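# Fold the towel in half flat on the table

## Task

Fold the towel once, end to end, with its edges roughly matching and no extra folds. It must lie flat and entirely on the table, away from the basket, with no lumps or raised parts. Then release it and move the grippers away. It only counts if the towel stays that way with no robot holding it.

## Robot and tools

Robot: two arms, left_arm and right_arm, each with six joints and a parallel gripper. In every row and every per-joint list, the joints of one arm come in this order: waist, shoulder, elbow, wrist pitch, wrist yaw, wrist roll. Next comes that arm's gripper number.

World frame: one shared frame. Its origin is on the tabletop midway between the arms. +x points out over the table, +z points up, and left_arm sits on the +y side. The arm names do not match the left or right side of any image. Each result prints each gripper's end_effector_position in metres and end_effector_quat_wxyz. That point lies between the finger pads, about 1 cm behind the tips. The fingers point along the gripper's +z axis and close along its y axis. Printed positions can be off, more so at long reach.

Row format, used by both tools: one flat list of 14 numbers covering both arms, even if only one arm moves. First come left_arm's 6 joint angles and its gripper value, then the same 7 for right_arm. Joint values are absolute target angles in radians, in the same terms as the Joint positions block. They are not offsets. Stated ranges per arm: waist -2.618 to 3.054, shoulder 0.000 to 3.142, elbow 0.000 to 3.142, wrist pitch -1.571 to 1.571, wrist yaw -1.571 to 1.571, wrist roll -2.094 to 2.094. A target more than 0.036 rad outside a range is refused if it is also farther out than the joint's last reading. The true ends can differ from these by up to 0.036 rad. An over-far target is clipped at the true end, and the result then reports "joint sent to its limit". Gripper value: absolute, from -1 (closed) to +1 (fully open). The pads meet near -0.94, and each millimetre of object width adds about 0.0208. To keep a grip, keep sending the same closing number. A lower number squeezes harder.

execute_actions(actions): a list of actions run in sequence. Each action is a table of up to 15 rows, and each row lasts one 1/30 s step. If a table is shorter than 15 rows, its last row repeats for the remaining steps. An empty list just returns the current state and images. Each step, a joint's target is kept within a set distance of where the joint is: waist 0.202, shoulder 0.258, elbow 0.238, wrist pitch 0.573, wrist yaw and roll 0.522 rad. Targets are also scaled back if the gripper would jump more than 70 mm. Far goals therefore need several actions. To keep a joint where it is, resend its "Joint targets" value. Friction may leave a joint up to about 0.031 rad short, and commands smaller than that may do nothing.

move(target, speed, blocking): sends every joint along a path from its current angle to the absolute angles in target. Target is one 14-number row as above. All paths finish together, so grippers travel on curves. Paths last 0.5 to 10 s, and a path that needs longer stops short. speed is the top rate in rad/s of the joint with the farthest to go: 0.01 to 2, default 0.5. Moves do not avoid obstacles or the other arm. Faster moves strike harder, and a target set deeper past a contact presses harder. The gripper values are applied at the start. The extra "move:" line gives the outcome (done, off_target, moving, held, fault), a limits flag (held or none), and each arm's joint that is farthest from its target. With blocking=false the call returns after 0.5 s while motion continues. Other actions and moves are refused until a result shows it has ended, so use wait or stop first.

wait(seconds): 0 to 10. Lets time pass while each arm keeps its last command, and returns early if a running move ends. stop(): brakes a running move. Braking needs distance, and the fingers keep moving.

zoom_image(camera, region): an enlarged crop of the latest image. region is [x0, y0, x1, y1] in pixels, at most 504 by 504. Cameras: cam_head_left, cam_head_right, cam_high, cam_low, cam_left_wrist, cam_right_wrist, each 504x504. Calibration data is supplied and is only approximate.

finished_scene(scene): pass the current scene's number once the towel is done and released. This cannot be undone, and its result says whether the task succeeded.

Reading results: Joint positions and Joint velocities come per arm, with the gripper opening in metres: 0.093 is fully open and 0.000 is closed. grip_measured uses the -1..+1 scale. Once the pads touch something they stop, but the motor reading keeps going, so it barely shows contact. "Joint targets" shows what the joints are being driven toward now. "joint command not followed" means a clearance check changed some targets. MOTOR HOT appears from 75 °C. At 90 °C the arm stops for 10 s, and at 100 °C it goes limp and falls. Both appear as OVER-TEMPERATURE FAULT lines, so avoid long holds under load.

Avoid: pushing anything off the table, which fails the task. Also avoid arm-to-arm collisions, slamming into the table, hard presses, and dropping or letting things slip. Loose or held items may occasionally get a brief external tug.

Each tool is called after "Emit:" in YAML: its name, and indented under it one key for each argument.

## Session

Emit:
execute_actions:
  actions: []

Scene clock: 0.00 s.
left_arm: end_effector_position=(+0.1421, -0.2313, +0.0490) grip_measured=+1.000 end_effector_quat_wxyz=(+0.280, +0.392, +0.866, -0.135) | right_arm: end_effector_position=(+0.2806, -0.3825, +0.0463) grip_measured=+0.990 end_effector_quat_wxyz=(+0.232, +0.095, +0.967, -0.032)
Joint names: [waist, shoulder, elbow, wrist pitch, wrist yaw, wrist roll]
Joint positions: left_arm=[-1.321  2.125  1.522 -0.426 -0.343 -0.534  0.093] | right_arm=[-0.135  1.17   0.548 -0.488  0.117  0.193  0.093]
Joint velocities: left_arm=[ 0.017  0.002  0.007  0.007 -0.022  0.007  0.   ] | right_arm=[ 0.002 -0.012 -0.007 -0.037 -0.007  0.037 -0.   ]
Joint targets: left_arm=[-1.321 2.125 1.522 -0.426 -0.343 -0.534] | right_arm=[-0.135 1.170 0.548 -0.488 0.117 0.193]
camera_calibration (this result's frames):
cam_left_wrist: T_world_to_cam=[[-0.76819, -0.640088, 0.0131136, -0.0387273], [-0.628786, 0.750455, -0.203583, 0.310913], [0.12047, -0.164636, -0.97897, 0.0733404], [0, 0, 0, 1]] pos_world=[0.156912, -0.246041, 0.135602]
cam_right_wrist: T_world_to_cam=[[-0.208569, -0.977929, 0.0123811, -0.313442], [-0.977867, 0.208308, -0.01958, 0.392577], [0.0165687, -0.0161908, -0.999732, 0.11556], [0, 0, 0, 1]] pos_world=[0.316599, -0.386429, 0.127096]

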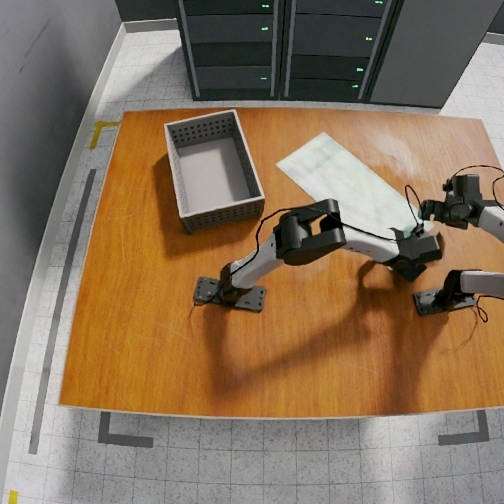

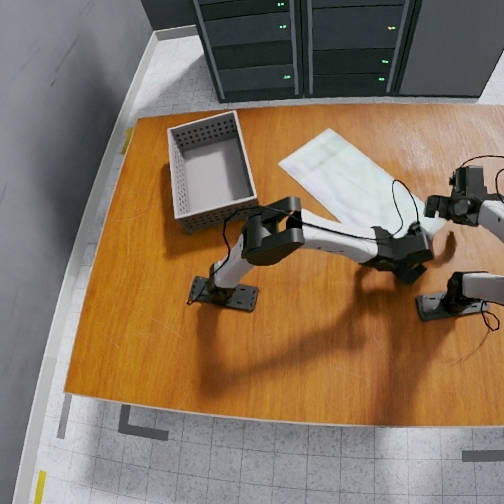

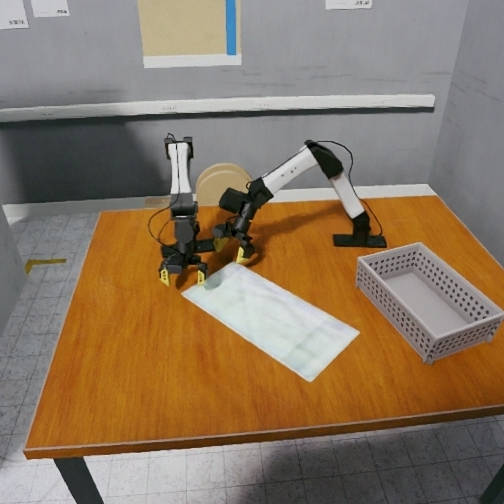

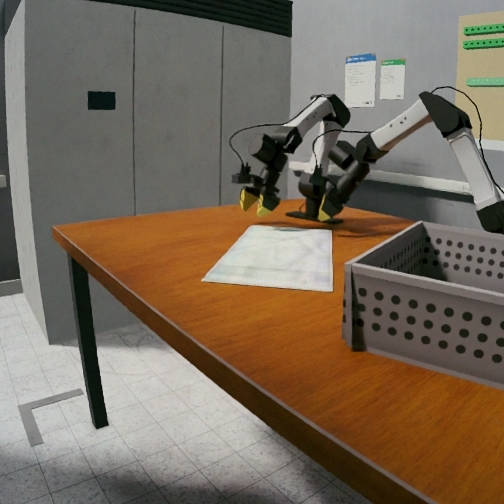

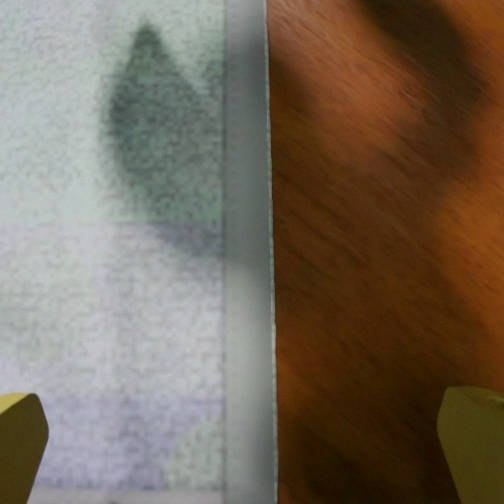

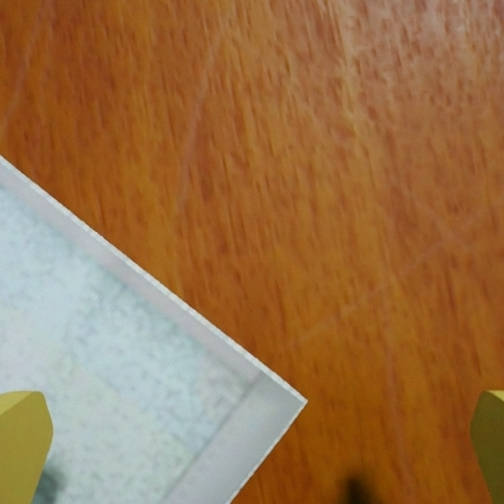

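Emit:
move:
  target: [-1.217,2.364,2.065,-1.097,0,-0.512,0,-0.192,1.53,0.935,-0.976,0,0.85,0]
  speed: 0.7

Scene clock: 7.60 s.
left_arm: end_effector_position=(+0.1353, -0.2140, +0.0426) grip_measured=+0.002 end_effector_quat_wxyz=(+0.053, +0.416, +0.905, -0.066) | right_arm: end_effector_position=(+0.2646, -0.3760, +0.0466) grip_measured=+0.002 end_effector_quat_wxyz=(+0.004, +0.419, +0.908, -0.001)
Joint names: [waist, shoulder, elbow, wrist pitch, wrist yaw, wrist roll]
Joint positions: left_arm=[-1.221  2.356  2.042 -1.086 -0.009 -0.519  0.045] | right_arm=[-0.183  1.513  0.916 -0.967  0.006  0.843  0.045]
Joint velocities: left_arm=[ 0.017  0.002 -0.027 -0.022  0.022  0.022 -0.001] | right_arm=[-0.002 -0.017 -0.027 -0.051 -0.022 -0.081  0.001]
Joint targets: left_arm=[-1.217 2.364 2.065 -1.097 -0.000 -0.512] | right_arm=[-0.192 1.530 0.935 -0.976 -0.000 0.850]
move: off_target (left_arm); limits=none; left_arm: farthest joint: the elbow, 0.023 radians from its target (0.543 radians at the start); right_arm: farthest joint: the elbow, 0.019 radians from its target (0.387 radians at the start)
camera_calibration (this result's frames):
cam_left_wrist: T_world_to_cam=[[-0.771585, -0.630451, 0.0847781, -0.0333182], [-0.591762, 0.760269, 0.26797, 0.269249], [-0.233396, 0.156593, -0.95969, 0.186603], [0, 0, 0, 1]] pos_world=[0.177176, -0.254928, 0.109755]
cam_right_wrist: T_world_to_cam=[[-0.769046, -0.639194, -0.00044306, -0.0341214], [-0.577026, 0.69395, 0.430667, 0.431162], [-0.274972, 0.331458, -0.902511, 0.319563], [0, 0, 0, 1]] pos_world=[0.310422, -0.426937, 0.102707]

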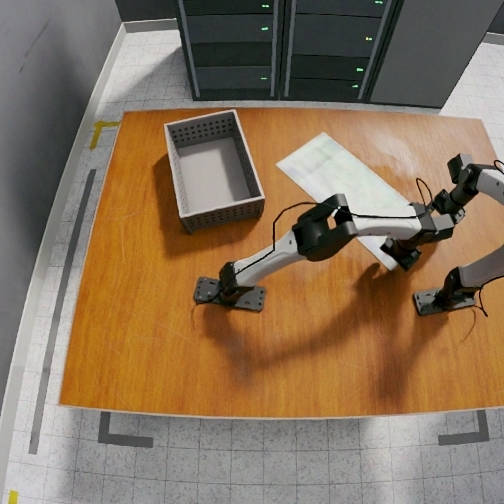

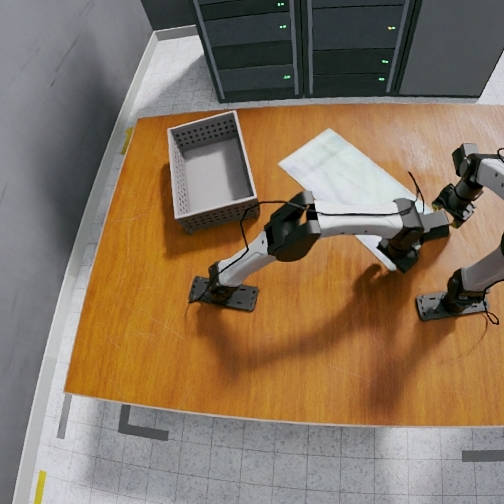

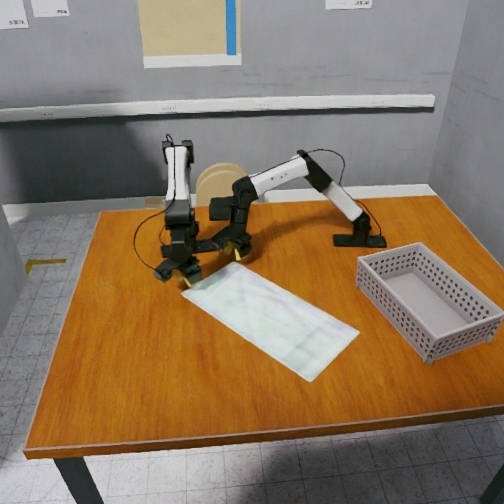

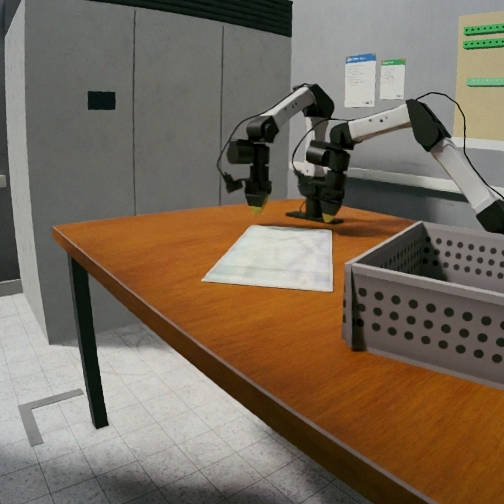

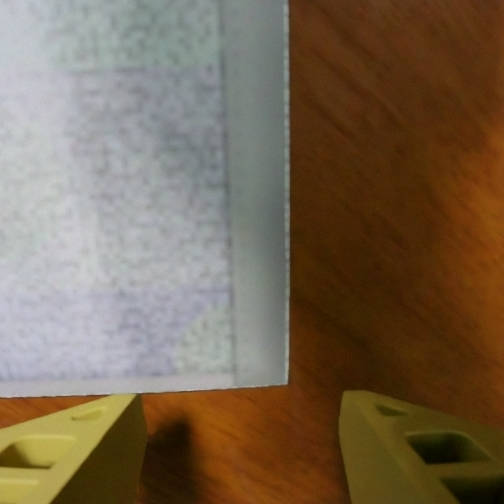

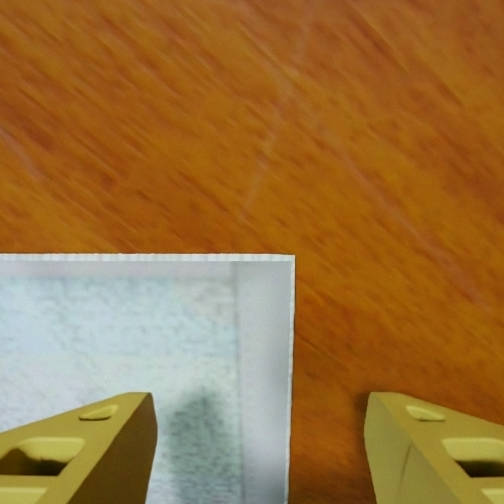

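Emit:
move:
  target: [-1.217,2.42,1.985,-0.975,0,-0.512,0,-0.133,1.60,0.80,-0.80,0,0.89,0]
  speed: 0.2

Scene clock: 11.27 s.
left_arm: end_effector_position=(+0.1365, -0.2207, +0.0115) grip_measured=+0.002 end_effector_quat_wxyz=(+0.053, +0.416, +0.905, -0.067) | right_arm: end_effector_position=(+0.2640, -0.3660, +0.0092) grip_measured=+0.002 end_effector_quat_wxyz=(+0.001, +0.419, +0.908, -0.002)
Joint names: [waist, shoulder, elbow, wrist pitch, wrist yaw, wrist roll]
Joint positions: left_arm=[-1.221  2.406  2.006 -0.999 -0.009 -0.519  0.045] | right_arm=[-0.142  1.583  0.821 -0.808  0.005  0.883  0.045]
Joint velocities: left_arm=[-0.007  0.002 -0.017  0.007  0.022 -0.007  0.   ] | right_arm=[ 0.002 -0.002  0.002  0.022 -0.022  0.007  0.   ]
Joint targets: left_arm=[-1.217 2.420 1.985 -0.975 0.000 -0.512] | right_arm=[-0.133 1.600 0.800 -0.800 0.000 0.890]
move: off_target (left_arm, right_arm); limits=none; left_arm: farthest joint: the wrist pitch, 0.024 radians from its target (0.111 radians at the start); right_arm: farthest joint: the elbow, 0.021 radians from its target (0.116 radians at the start)
camera_calibration (this result's frames):
cam_left_wrist: T_world_to_cam=[[-0.771613, -0.6303, 0.0856497, -0.0339683], [-0.591672, 0.760627, 0.267152, 0.283565], [-0.233534, 0.155462, -0.95984, 0.157805], [0, 0, 0, 1]] pos_world=[0.17842, -0.26163, 0.0786223]
cam_right_wrist: T_world_to_cam=[[-0.76879, -0.639489, 0.00402671, -0.0284203], [-0.574587, 0.693502, 0.434632, 0.439057], [-0.280735, 0.331827, -0.900599, 0.284003], [0, 0, 0, 1]] pos_world=[0.310157, -0.416901, 0.065059]

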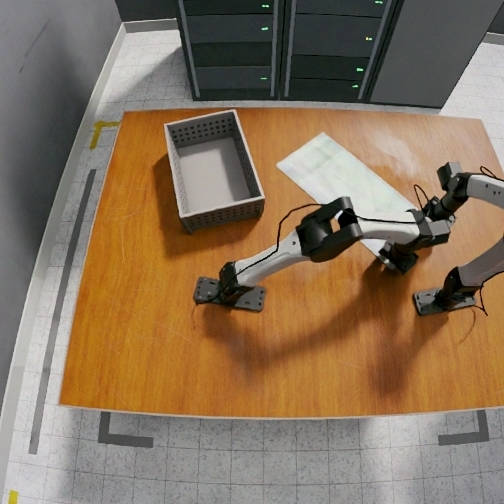

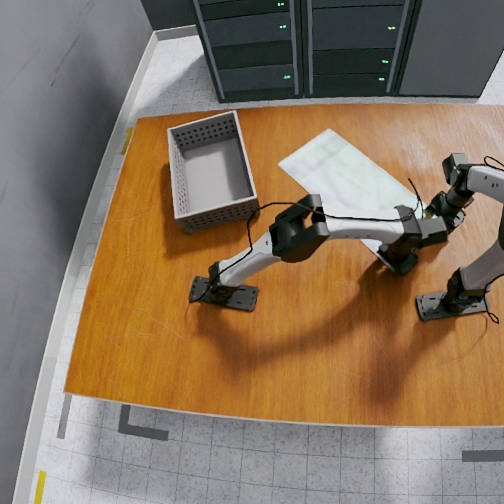

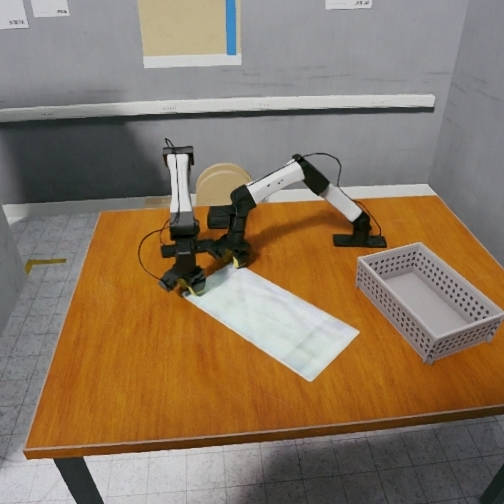

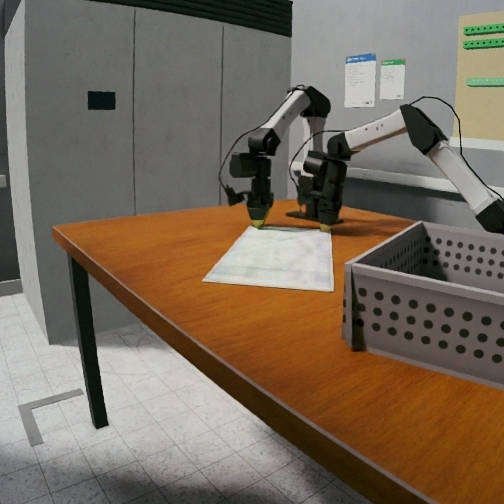

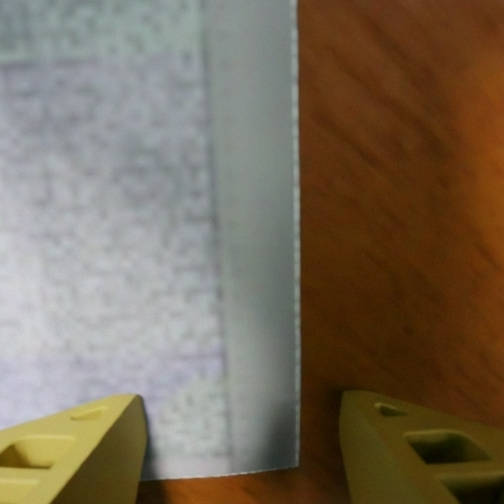

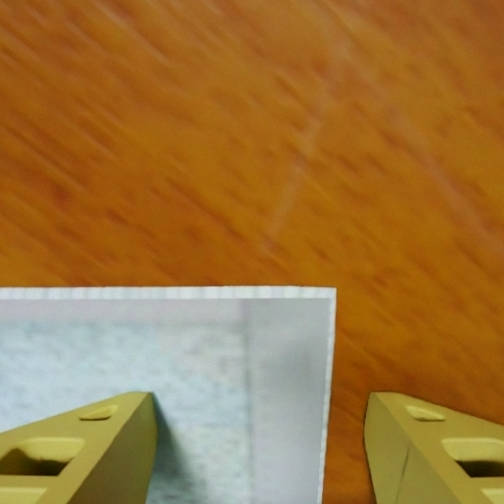

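Emit:
execute_actions:
  actions:
    - [[-1.217,2.425,1.985,-0.985,0,-0.512,-0.3,-0.133,1.60,0.80,-0.80,0,0.89,-0.3]]
    - [[-1.217,2.425,1.985,-0.985,0,-0.512,-0.6,-0.133,1.60,0.80,-0.80,0,0.89,-0.6]]
    - [[-1.217,2.42,1.99,-0.985,0,-0.512,-0.85,-0.133,1.595,0.81,-0.80,0,0.89,-0.85]]
    - [[-1.217,2.415,2.0,-0.985,0,-0.512,-1,-0.133,1.59,0.815,-0.80,0,0.89,-1]]

Scene clock: 15.37 s.
left_arm: end_effector_position=(+0.1368, -0.2210, +0.0106) grip_measured=-0.991 end_effector_quat_wxyz=(+0.054, +0.416, +0.905, -0.067) | right_arm: end_effector_position=(+0.2653, -0.3649, +0.0092) grip_measured=-0.996 end_effector_quat_wxyz=(+0.002, +0.419, +0.908, +0.001)
Joint names: [waist, shoulder, elbow, wrist pitch, wrist yaw, wrist roll]
Joint positions: left_arm=[-1.221  2.408  2.006 -0.996 -0.009 -0.519  0.   ] | right_arm=[-0.142  1.583  0.821 -0.803 -0.001  0.883  0.   ]
Joint velocities: left_arm=[ 0.017 -0.012  0.012 -0.051 -0.037  0.007  0.   ] | right_arm=[ 0.007 -0.017 -0.007 -0.007 -0.037  0.007  0.   ]
Joint targets: left_arm=[-1.217 2.415 2.000 -0.985 -0.000 -0.512] | right_arm=[-0.133 1.590 0.815 -0.800 0.000 0.890]
camera_calibration (this result's frames):
cam_left_wrist: T_world_to_cam=[[-0.771863, -0.629984, 0.0857126, -0.0337904], [-0.591443, 0.760938, 0.266774, 0.284214], [-0.233285, 0.155219, -0.95994, 0.157027], [0, 0, 0, 1]] pos_world=[0.178647, -0.261931, 0.0778118]
cam_right_wrist: T_world_to_cam=[[-0.768779, -0.639502, -0.00395774, -0.0267007], [-0.576874, 0.690794, 0.435913, 0.438668], [-0.276033, 0.337404, -0.89998, 0.284795], [0, 0, 0, 1]] pos_world=[0.311142, -0.416195, 0.0649838]

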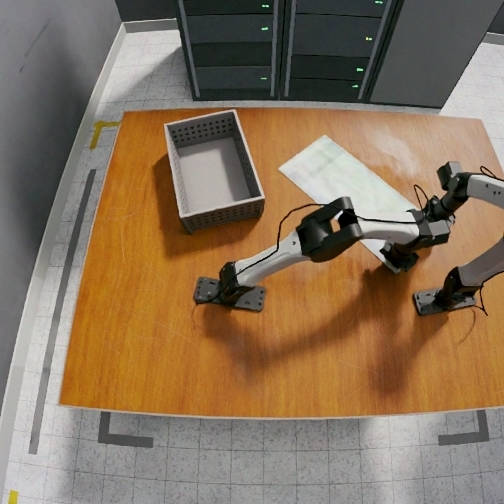

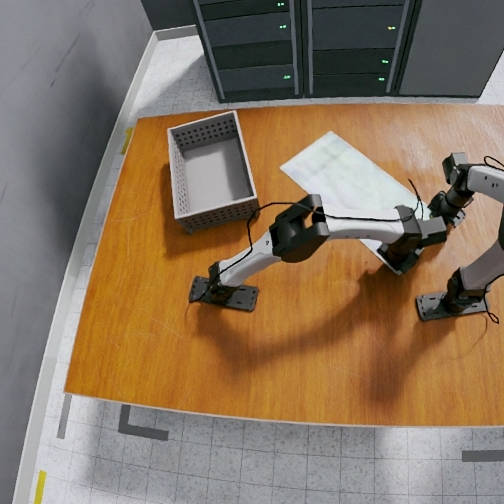

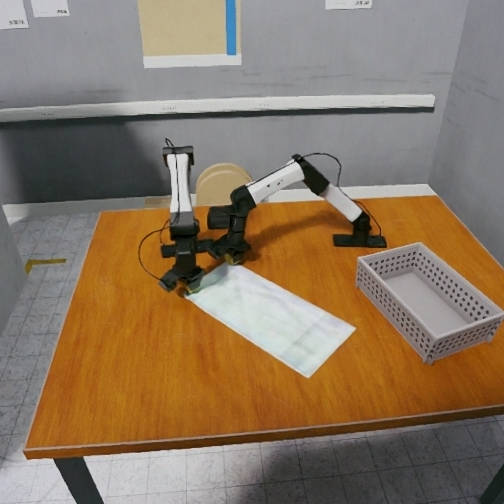

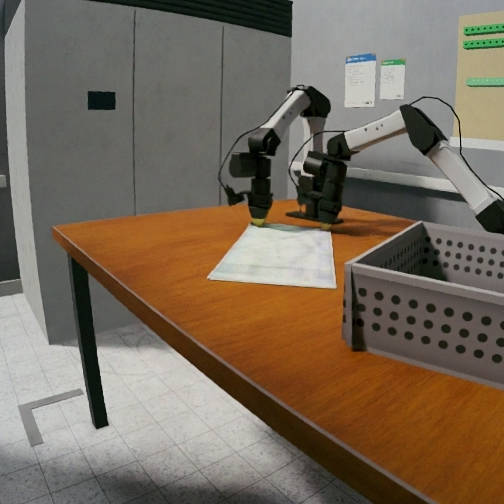

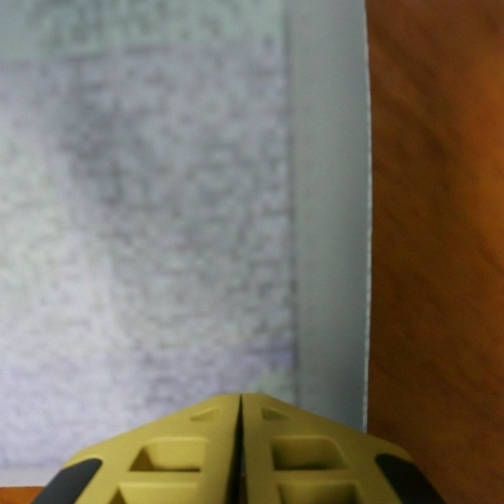

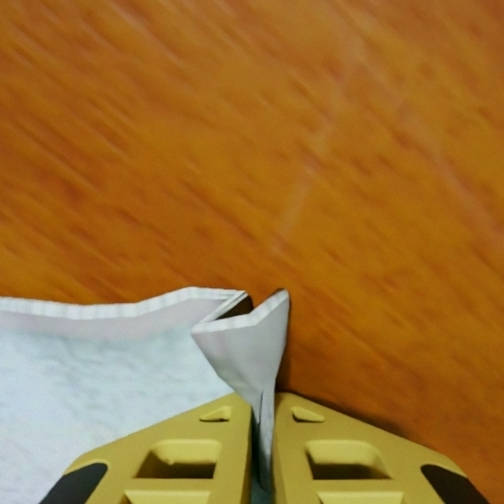

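Emit:
execute_actions:
  actions:
    - [[-1.217,2.36,2.02,-1.0,0,-0.512,-0.5,-0.133,1.59,0.815,-0.80,0,0.89,-1]]
    - [[-1.29,2.385,2.08,-1.025,-0.13,-0.582,0,-0.133,1.59,0.815,-0.80,0,0.89,-1]]
    - [[-1.29,2.43,2.08,-1.025,-0.13,-0.582,0,-0.133,1.59,0.815,-0.80,0,0.89,-1]]
    - [[-1.29,2.465,2.06,-1.015,-0.13,-0.582,0,-0.133,1.59,0.815,-0.80,0,0.89,-1]]

Scene clock: 20.10 s.
left_arm: end_effector_position=(+0.1196, -0.2323, +0.0087) grip_measured=-0.001 end_effector_quat_wxyz=(+0.098, +0.419, +0.902, -0.040) | right_arm: end_effector_position=(+0.2653, -0.3649, +0.0092) grip_measured=-0.996 end_effector_quat_wxyz=(+0.002, +0.419, +0.908, +0.001)
Joint names: [waist, shoulder, elbow, wrist pitch, wrist yaw, wrist roll]
Joint positions: left_arm=[-1.296  2.449  2.066 -1.015 -0.125 -0.575  0.045] | right_arm=[-0.142  1.583  0.821 -0.803 -0.001  0.883  0.   ]
Joint velocities: left_arm=[ 0.012  0.002  0.017 -0.037 -0.007  0.007  0.   ] | right_arm=[ 0.012 -0.037 -0.007 -0.022  0.051 -0.066  0.   ]
Joint targets: left_arm=[-1.290 2.465 2.060 -1.015 -0.130 -0.582] | right_arm=[-0.133 1.590 0.815 -0.800 -0.000 0.890]
camera_calibration (this result's frames):
cam_left_wrist: T_world_to_cam=[[-0.775967, -0.630769, -0.00244185, -0.0528502], [-0.616787, 0.757945, 0.212354, 0.285977], [-0.132096, 0.166286, -0.97719, 0.143577], [0, 0, 0, 1]] pos_world=[0.154343, -0.273966, 0.0794448]
cam_right_wrist: T_world_to_cam=[[-0.768779, -0.639502, -0.00395774, -0.0267007], [-0.576874, 0.690794, 0.435913, 0.438668], [-0.276033, 0.337404, -0.89998, 0.284795], [0, 0, 0, 1]] pos_world=[0.311142, -0.416195, 0.0649838]

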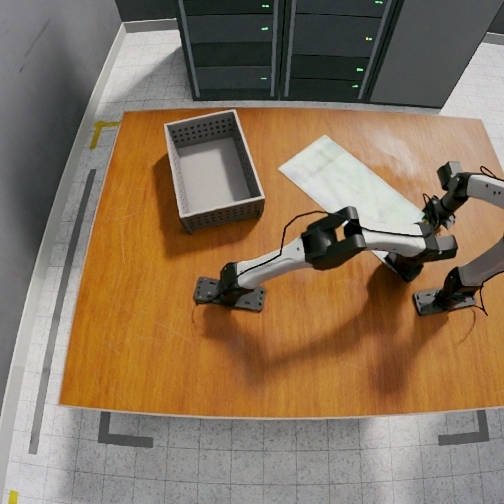

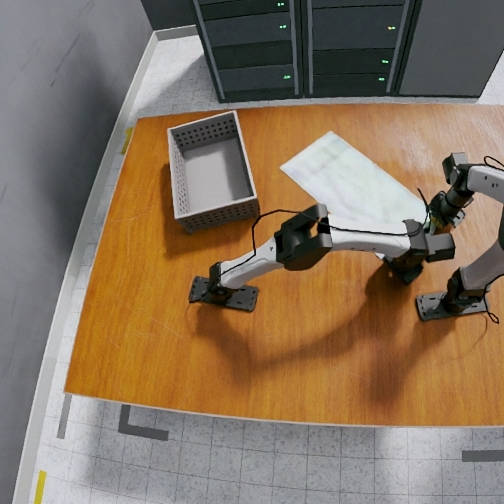

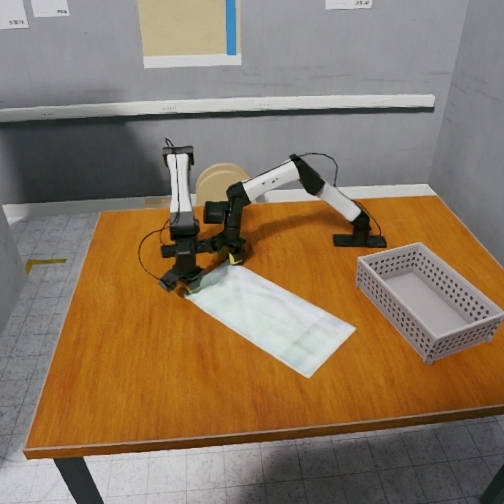

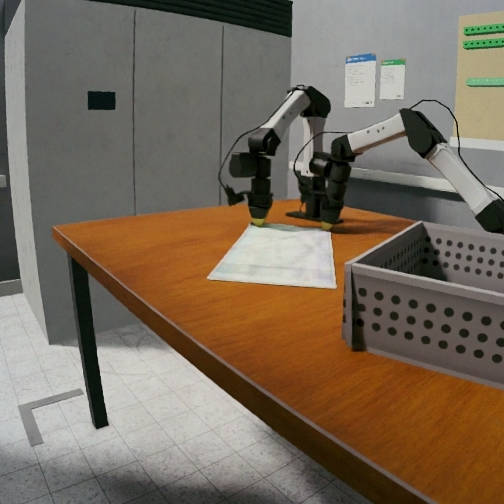

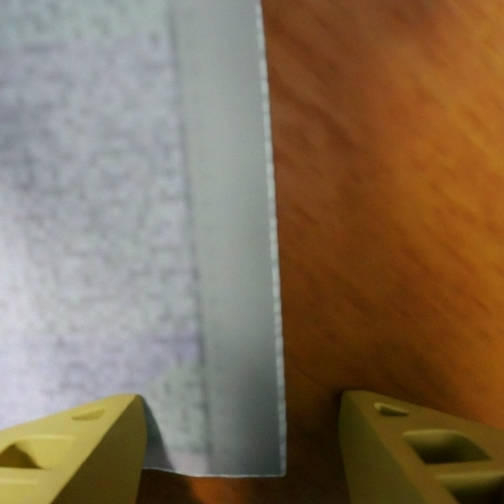

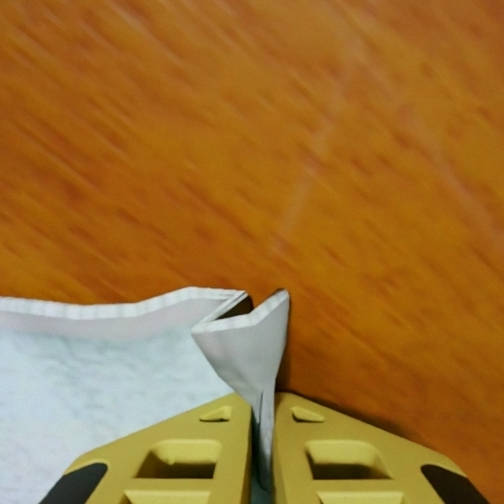

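Emit:
execute_actions:
  actions:
    - [[-1.29,2.47,2.05,-1.015,-0.13,-0.582,-0.3,-0.133,1.59,0.815,-0.80,0,0.89,-1]]
    - [[-1.29,2.47,2.05,-1.015,-0.13,-0.582,-0.6,-0.133,1.59,0.815,-0.80,0,0.89,-1]]
    - [[-1.29,2.47,2.05,-1.015,-0.13,-0.582,-0.85,-0.133,1.59,0.815,-0.80,0,0.89,-1]]
    - [[-1.29,2.46,2.06,-1.015,-0.13,-0.582,-1,-0.133,1.59,0.815,-0.80,0,0.89,-1]]

Scene clock: 23.80 s.
left_arm: end_effector_position=(+0.1261, -0.2309, +0.0093) grip_measured=-0.985 end_effector_quat_wxyz=(+0.109, +0.416, +0.902, -0.032) | right_arm: end_effector_position=(+0.2653, -0.3649, +0.0092) grip_measured=-0.996 end_effector_quat_wxyz=(+0.002, +0.419, +0.908, +0.001)
Joint names: [waist, shoulder, elbow, wrist pitch, wrist yaw, wrist roll]
Joint positions: left_arm=[-1.292  2.449  2.066 -1.017 -0.152 -0.575  0.   ] | right_arm=[-0.142  1.583  0.821 -0.803 -0.001  0.883  0.   ]
Joint velocities: left_arm=[-0.012 -0.002  0.002  0.007  0.022  0.022  0.   ] | right_arm=[-0.012  0.002 -0.027  0.051 -0.051  0.051  0.   ]
Joint targets: left_arm=[-1.290 2.460 2.060 -1.015 -0.130 -0.582] | right_arm=[-0.133 1.590 0.815 -0.800 -0.000 0.890]
camera_calibration (this result's frames):
cam_left_wrist: T_world_to_cam=[[-0.7701, -0.637421, -0.0253083, -0.0490334], [-0.628615, 0.751513, 0.200177, 0.288873], [-0.108577, 0.170065, -0.979433, 0.142632], [0, 0, 0, 1]] pos_world=[0.159316, -0.272604, 0.0806314]
cam_right_wrist: T_world_to_cam=[[-0.768779, -0.639502, -0.00395774, -0.0267007], [-0.576874, 0.690794, 0.435913, 0.438668], [-0.276033, 0.337404, -0.89998, 0.284795], [0, 0, 0, 1]] pos_world=[0.311142, -0.416195, 0.0649838]

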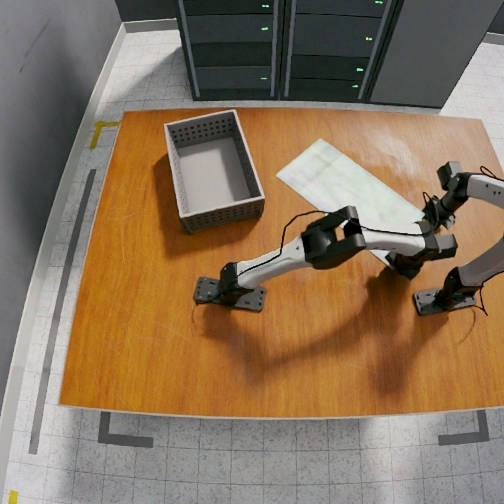

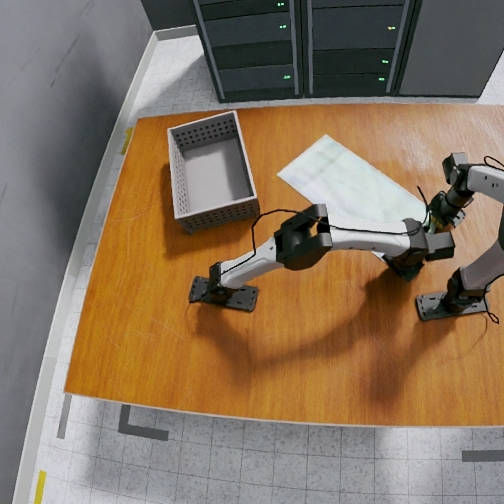

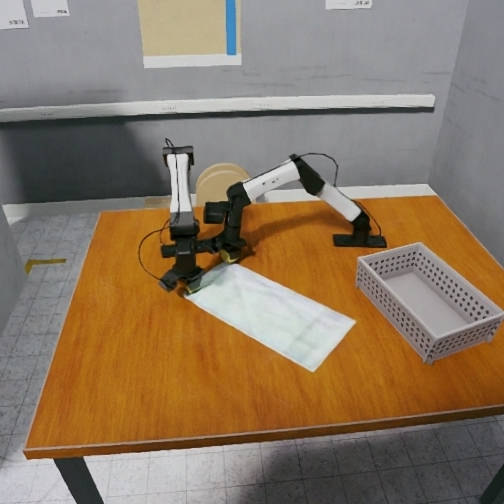

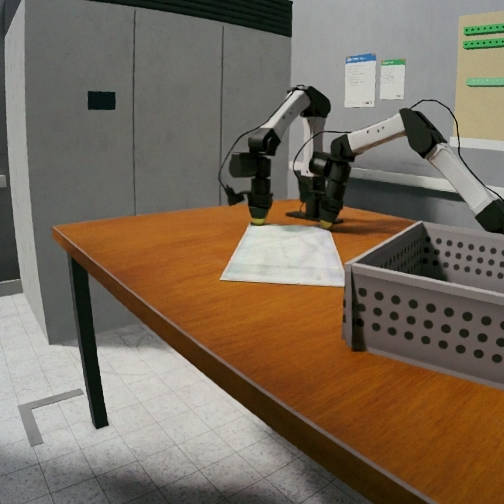

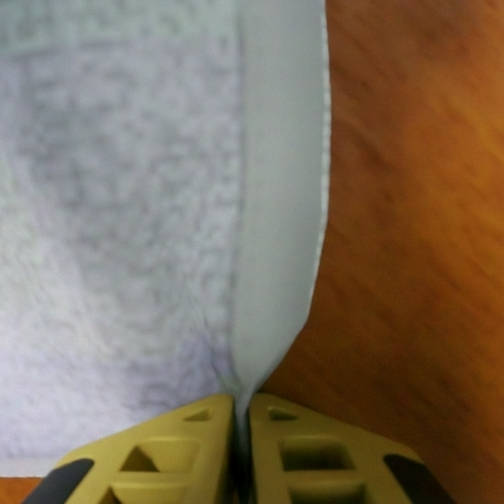

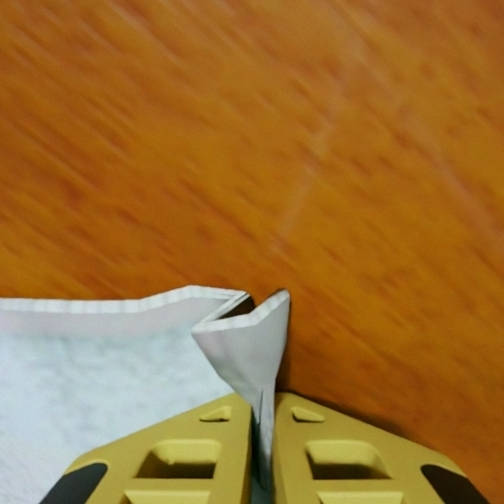

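Emit:
move:
  target: [-1.347,2.11,2.19,-1.312,0.005,-0.576,-1,-0.03,1.005,1.11,-1.447,0,1.057,-1]
  speed: 0.35

Scene clock: 29.13 s.
left_arm: end_effector_position=(+0.0748, -0.1989, +0.1787) grip_measured=-0.985 end_effector_quat_wxyz=(+0.083, +0.440, +0.884, -0.134) | right_arm: end_effector_position=(+0.1917, -0.3486, +0.1798) grip_measured=-0.996 end_effector_quat_wxyz=(+0.087, +0.445, +0.889, +0.059)
Joint names: [waist, shoulder, elbow, wrist pitch, wrist yaw, wrist roll]
Joint positions: left_arm=[-1.339  2.125  2.171 -1.301 -0.006 -0.575  0.   ] | right_arm=[-0.039  1.015  1.094 -1.439 -0.001  1.05   0.   ]
Joint velocities: left_arm=[-0.017  0.002  0.007  0.037  0.066  0.051  0.   ] | right_arm=[ 0.007  0.002  0.012 -0.007  0.022  0.051  0.   ]
Joint targets: left_arm=[-1.347 2.110 2.190 -1.312 0.005 -0.576] | right_arm=[-0.030 1.005 1.110 -1.447 -0.000 1.057]
move: done; limits=none; left_arm: farthest joint: the elbow, 0.019 radians from its target (0.124 radians at the start); right_arm: farthest joint: the elbow, 0.016 radians from its target (0.289 radians at the start)
camera_calibration (this result's frames):
cam_left_wrist: T_world_to_cam=[[-0.810538, -0.560467, 0.170015, -0.0803866], [-0.540907, 0.827656, 0.149683, 0.216273], [-0.224606, 0.0293614, -0.974007, 0.277292], [0, 0, 0, 1]] pos_world=[0.114109, -0.232195, 0.251379]
cam_right_wrist: T_world_to_cam=[[-0.78878, -0.586926, -0.182604, -0.0178482], [-0.610914, 0.715742, 0.338376, 0.343334], [-0.0679042, 0.378459, -0.923124, 0.39103], [0, 0, 0, 1]] pos_world=[0.222221, -0.404202, 0.241534]

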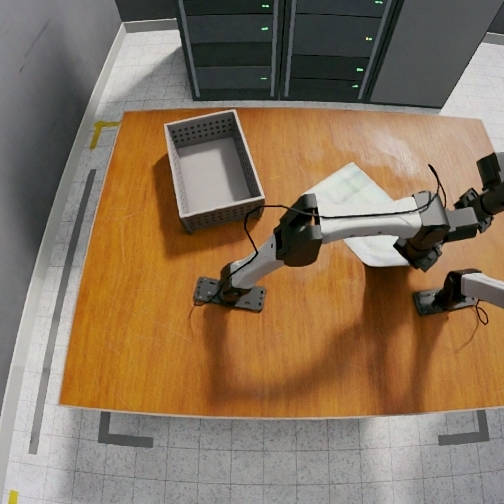

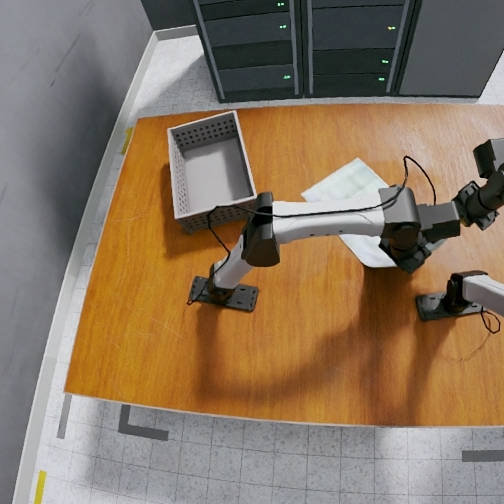

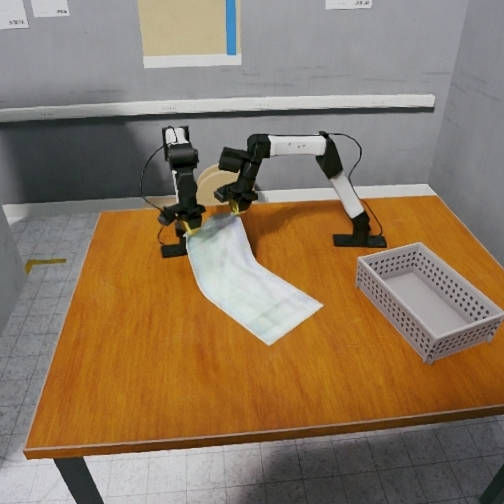

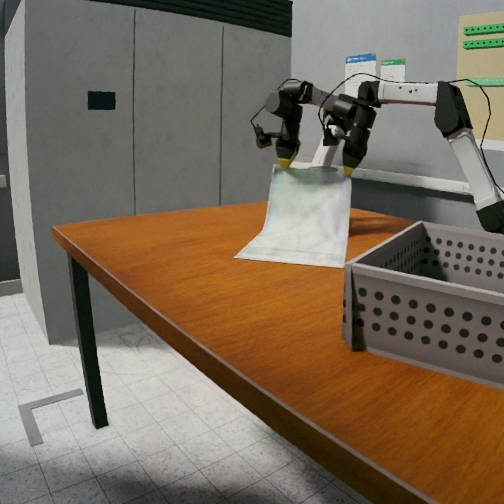

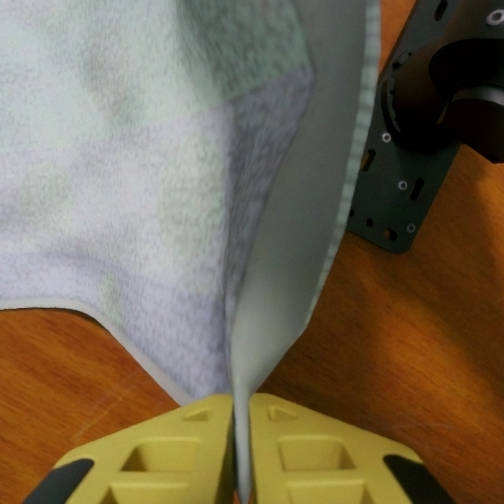

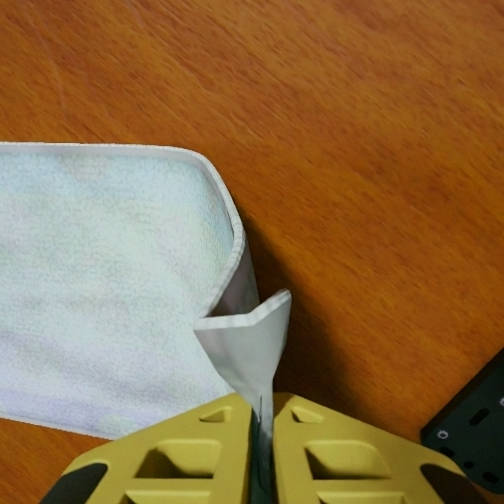

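Emit:
zoom_image:
  camera: "cam_high"
  region: [170, 200, 350, 360]

Region (170, 200, 350, 360) of cam_high's 504x504 image, scaled by 2.800, with more detail than that image has.

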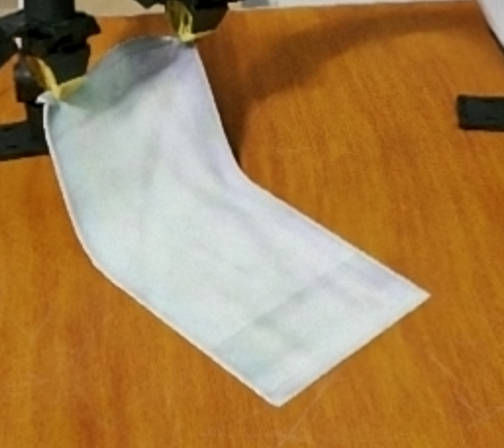

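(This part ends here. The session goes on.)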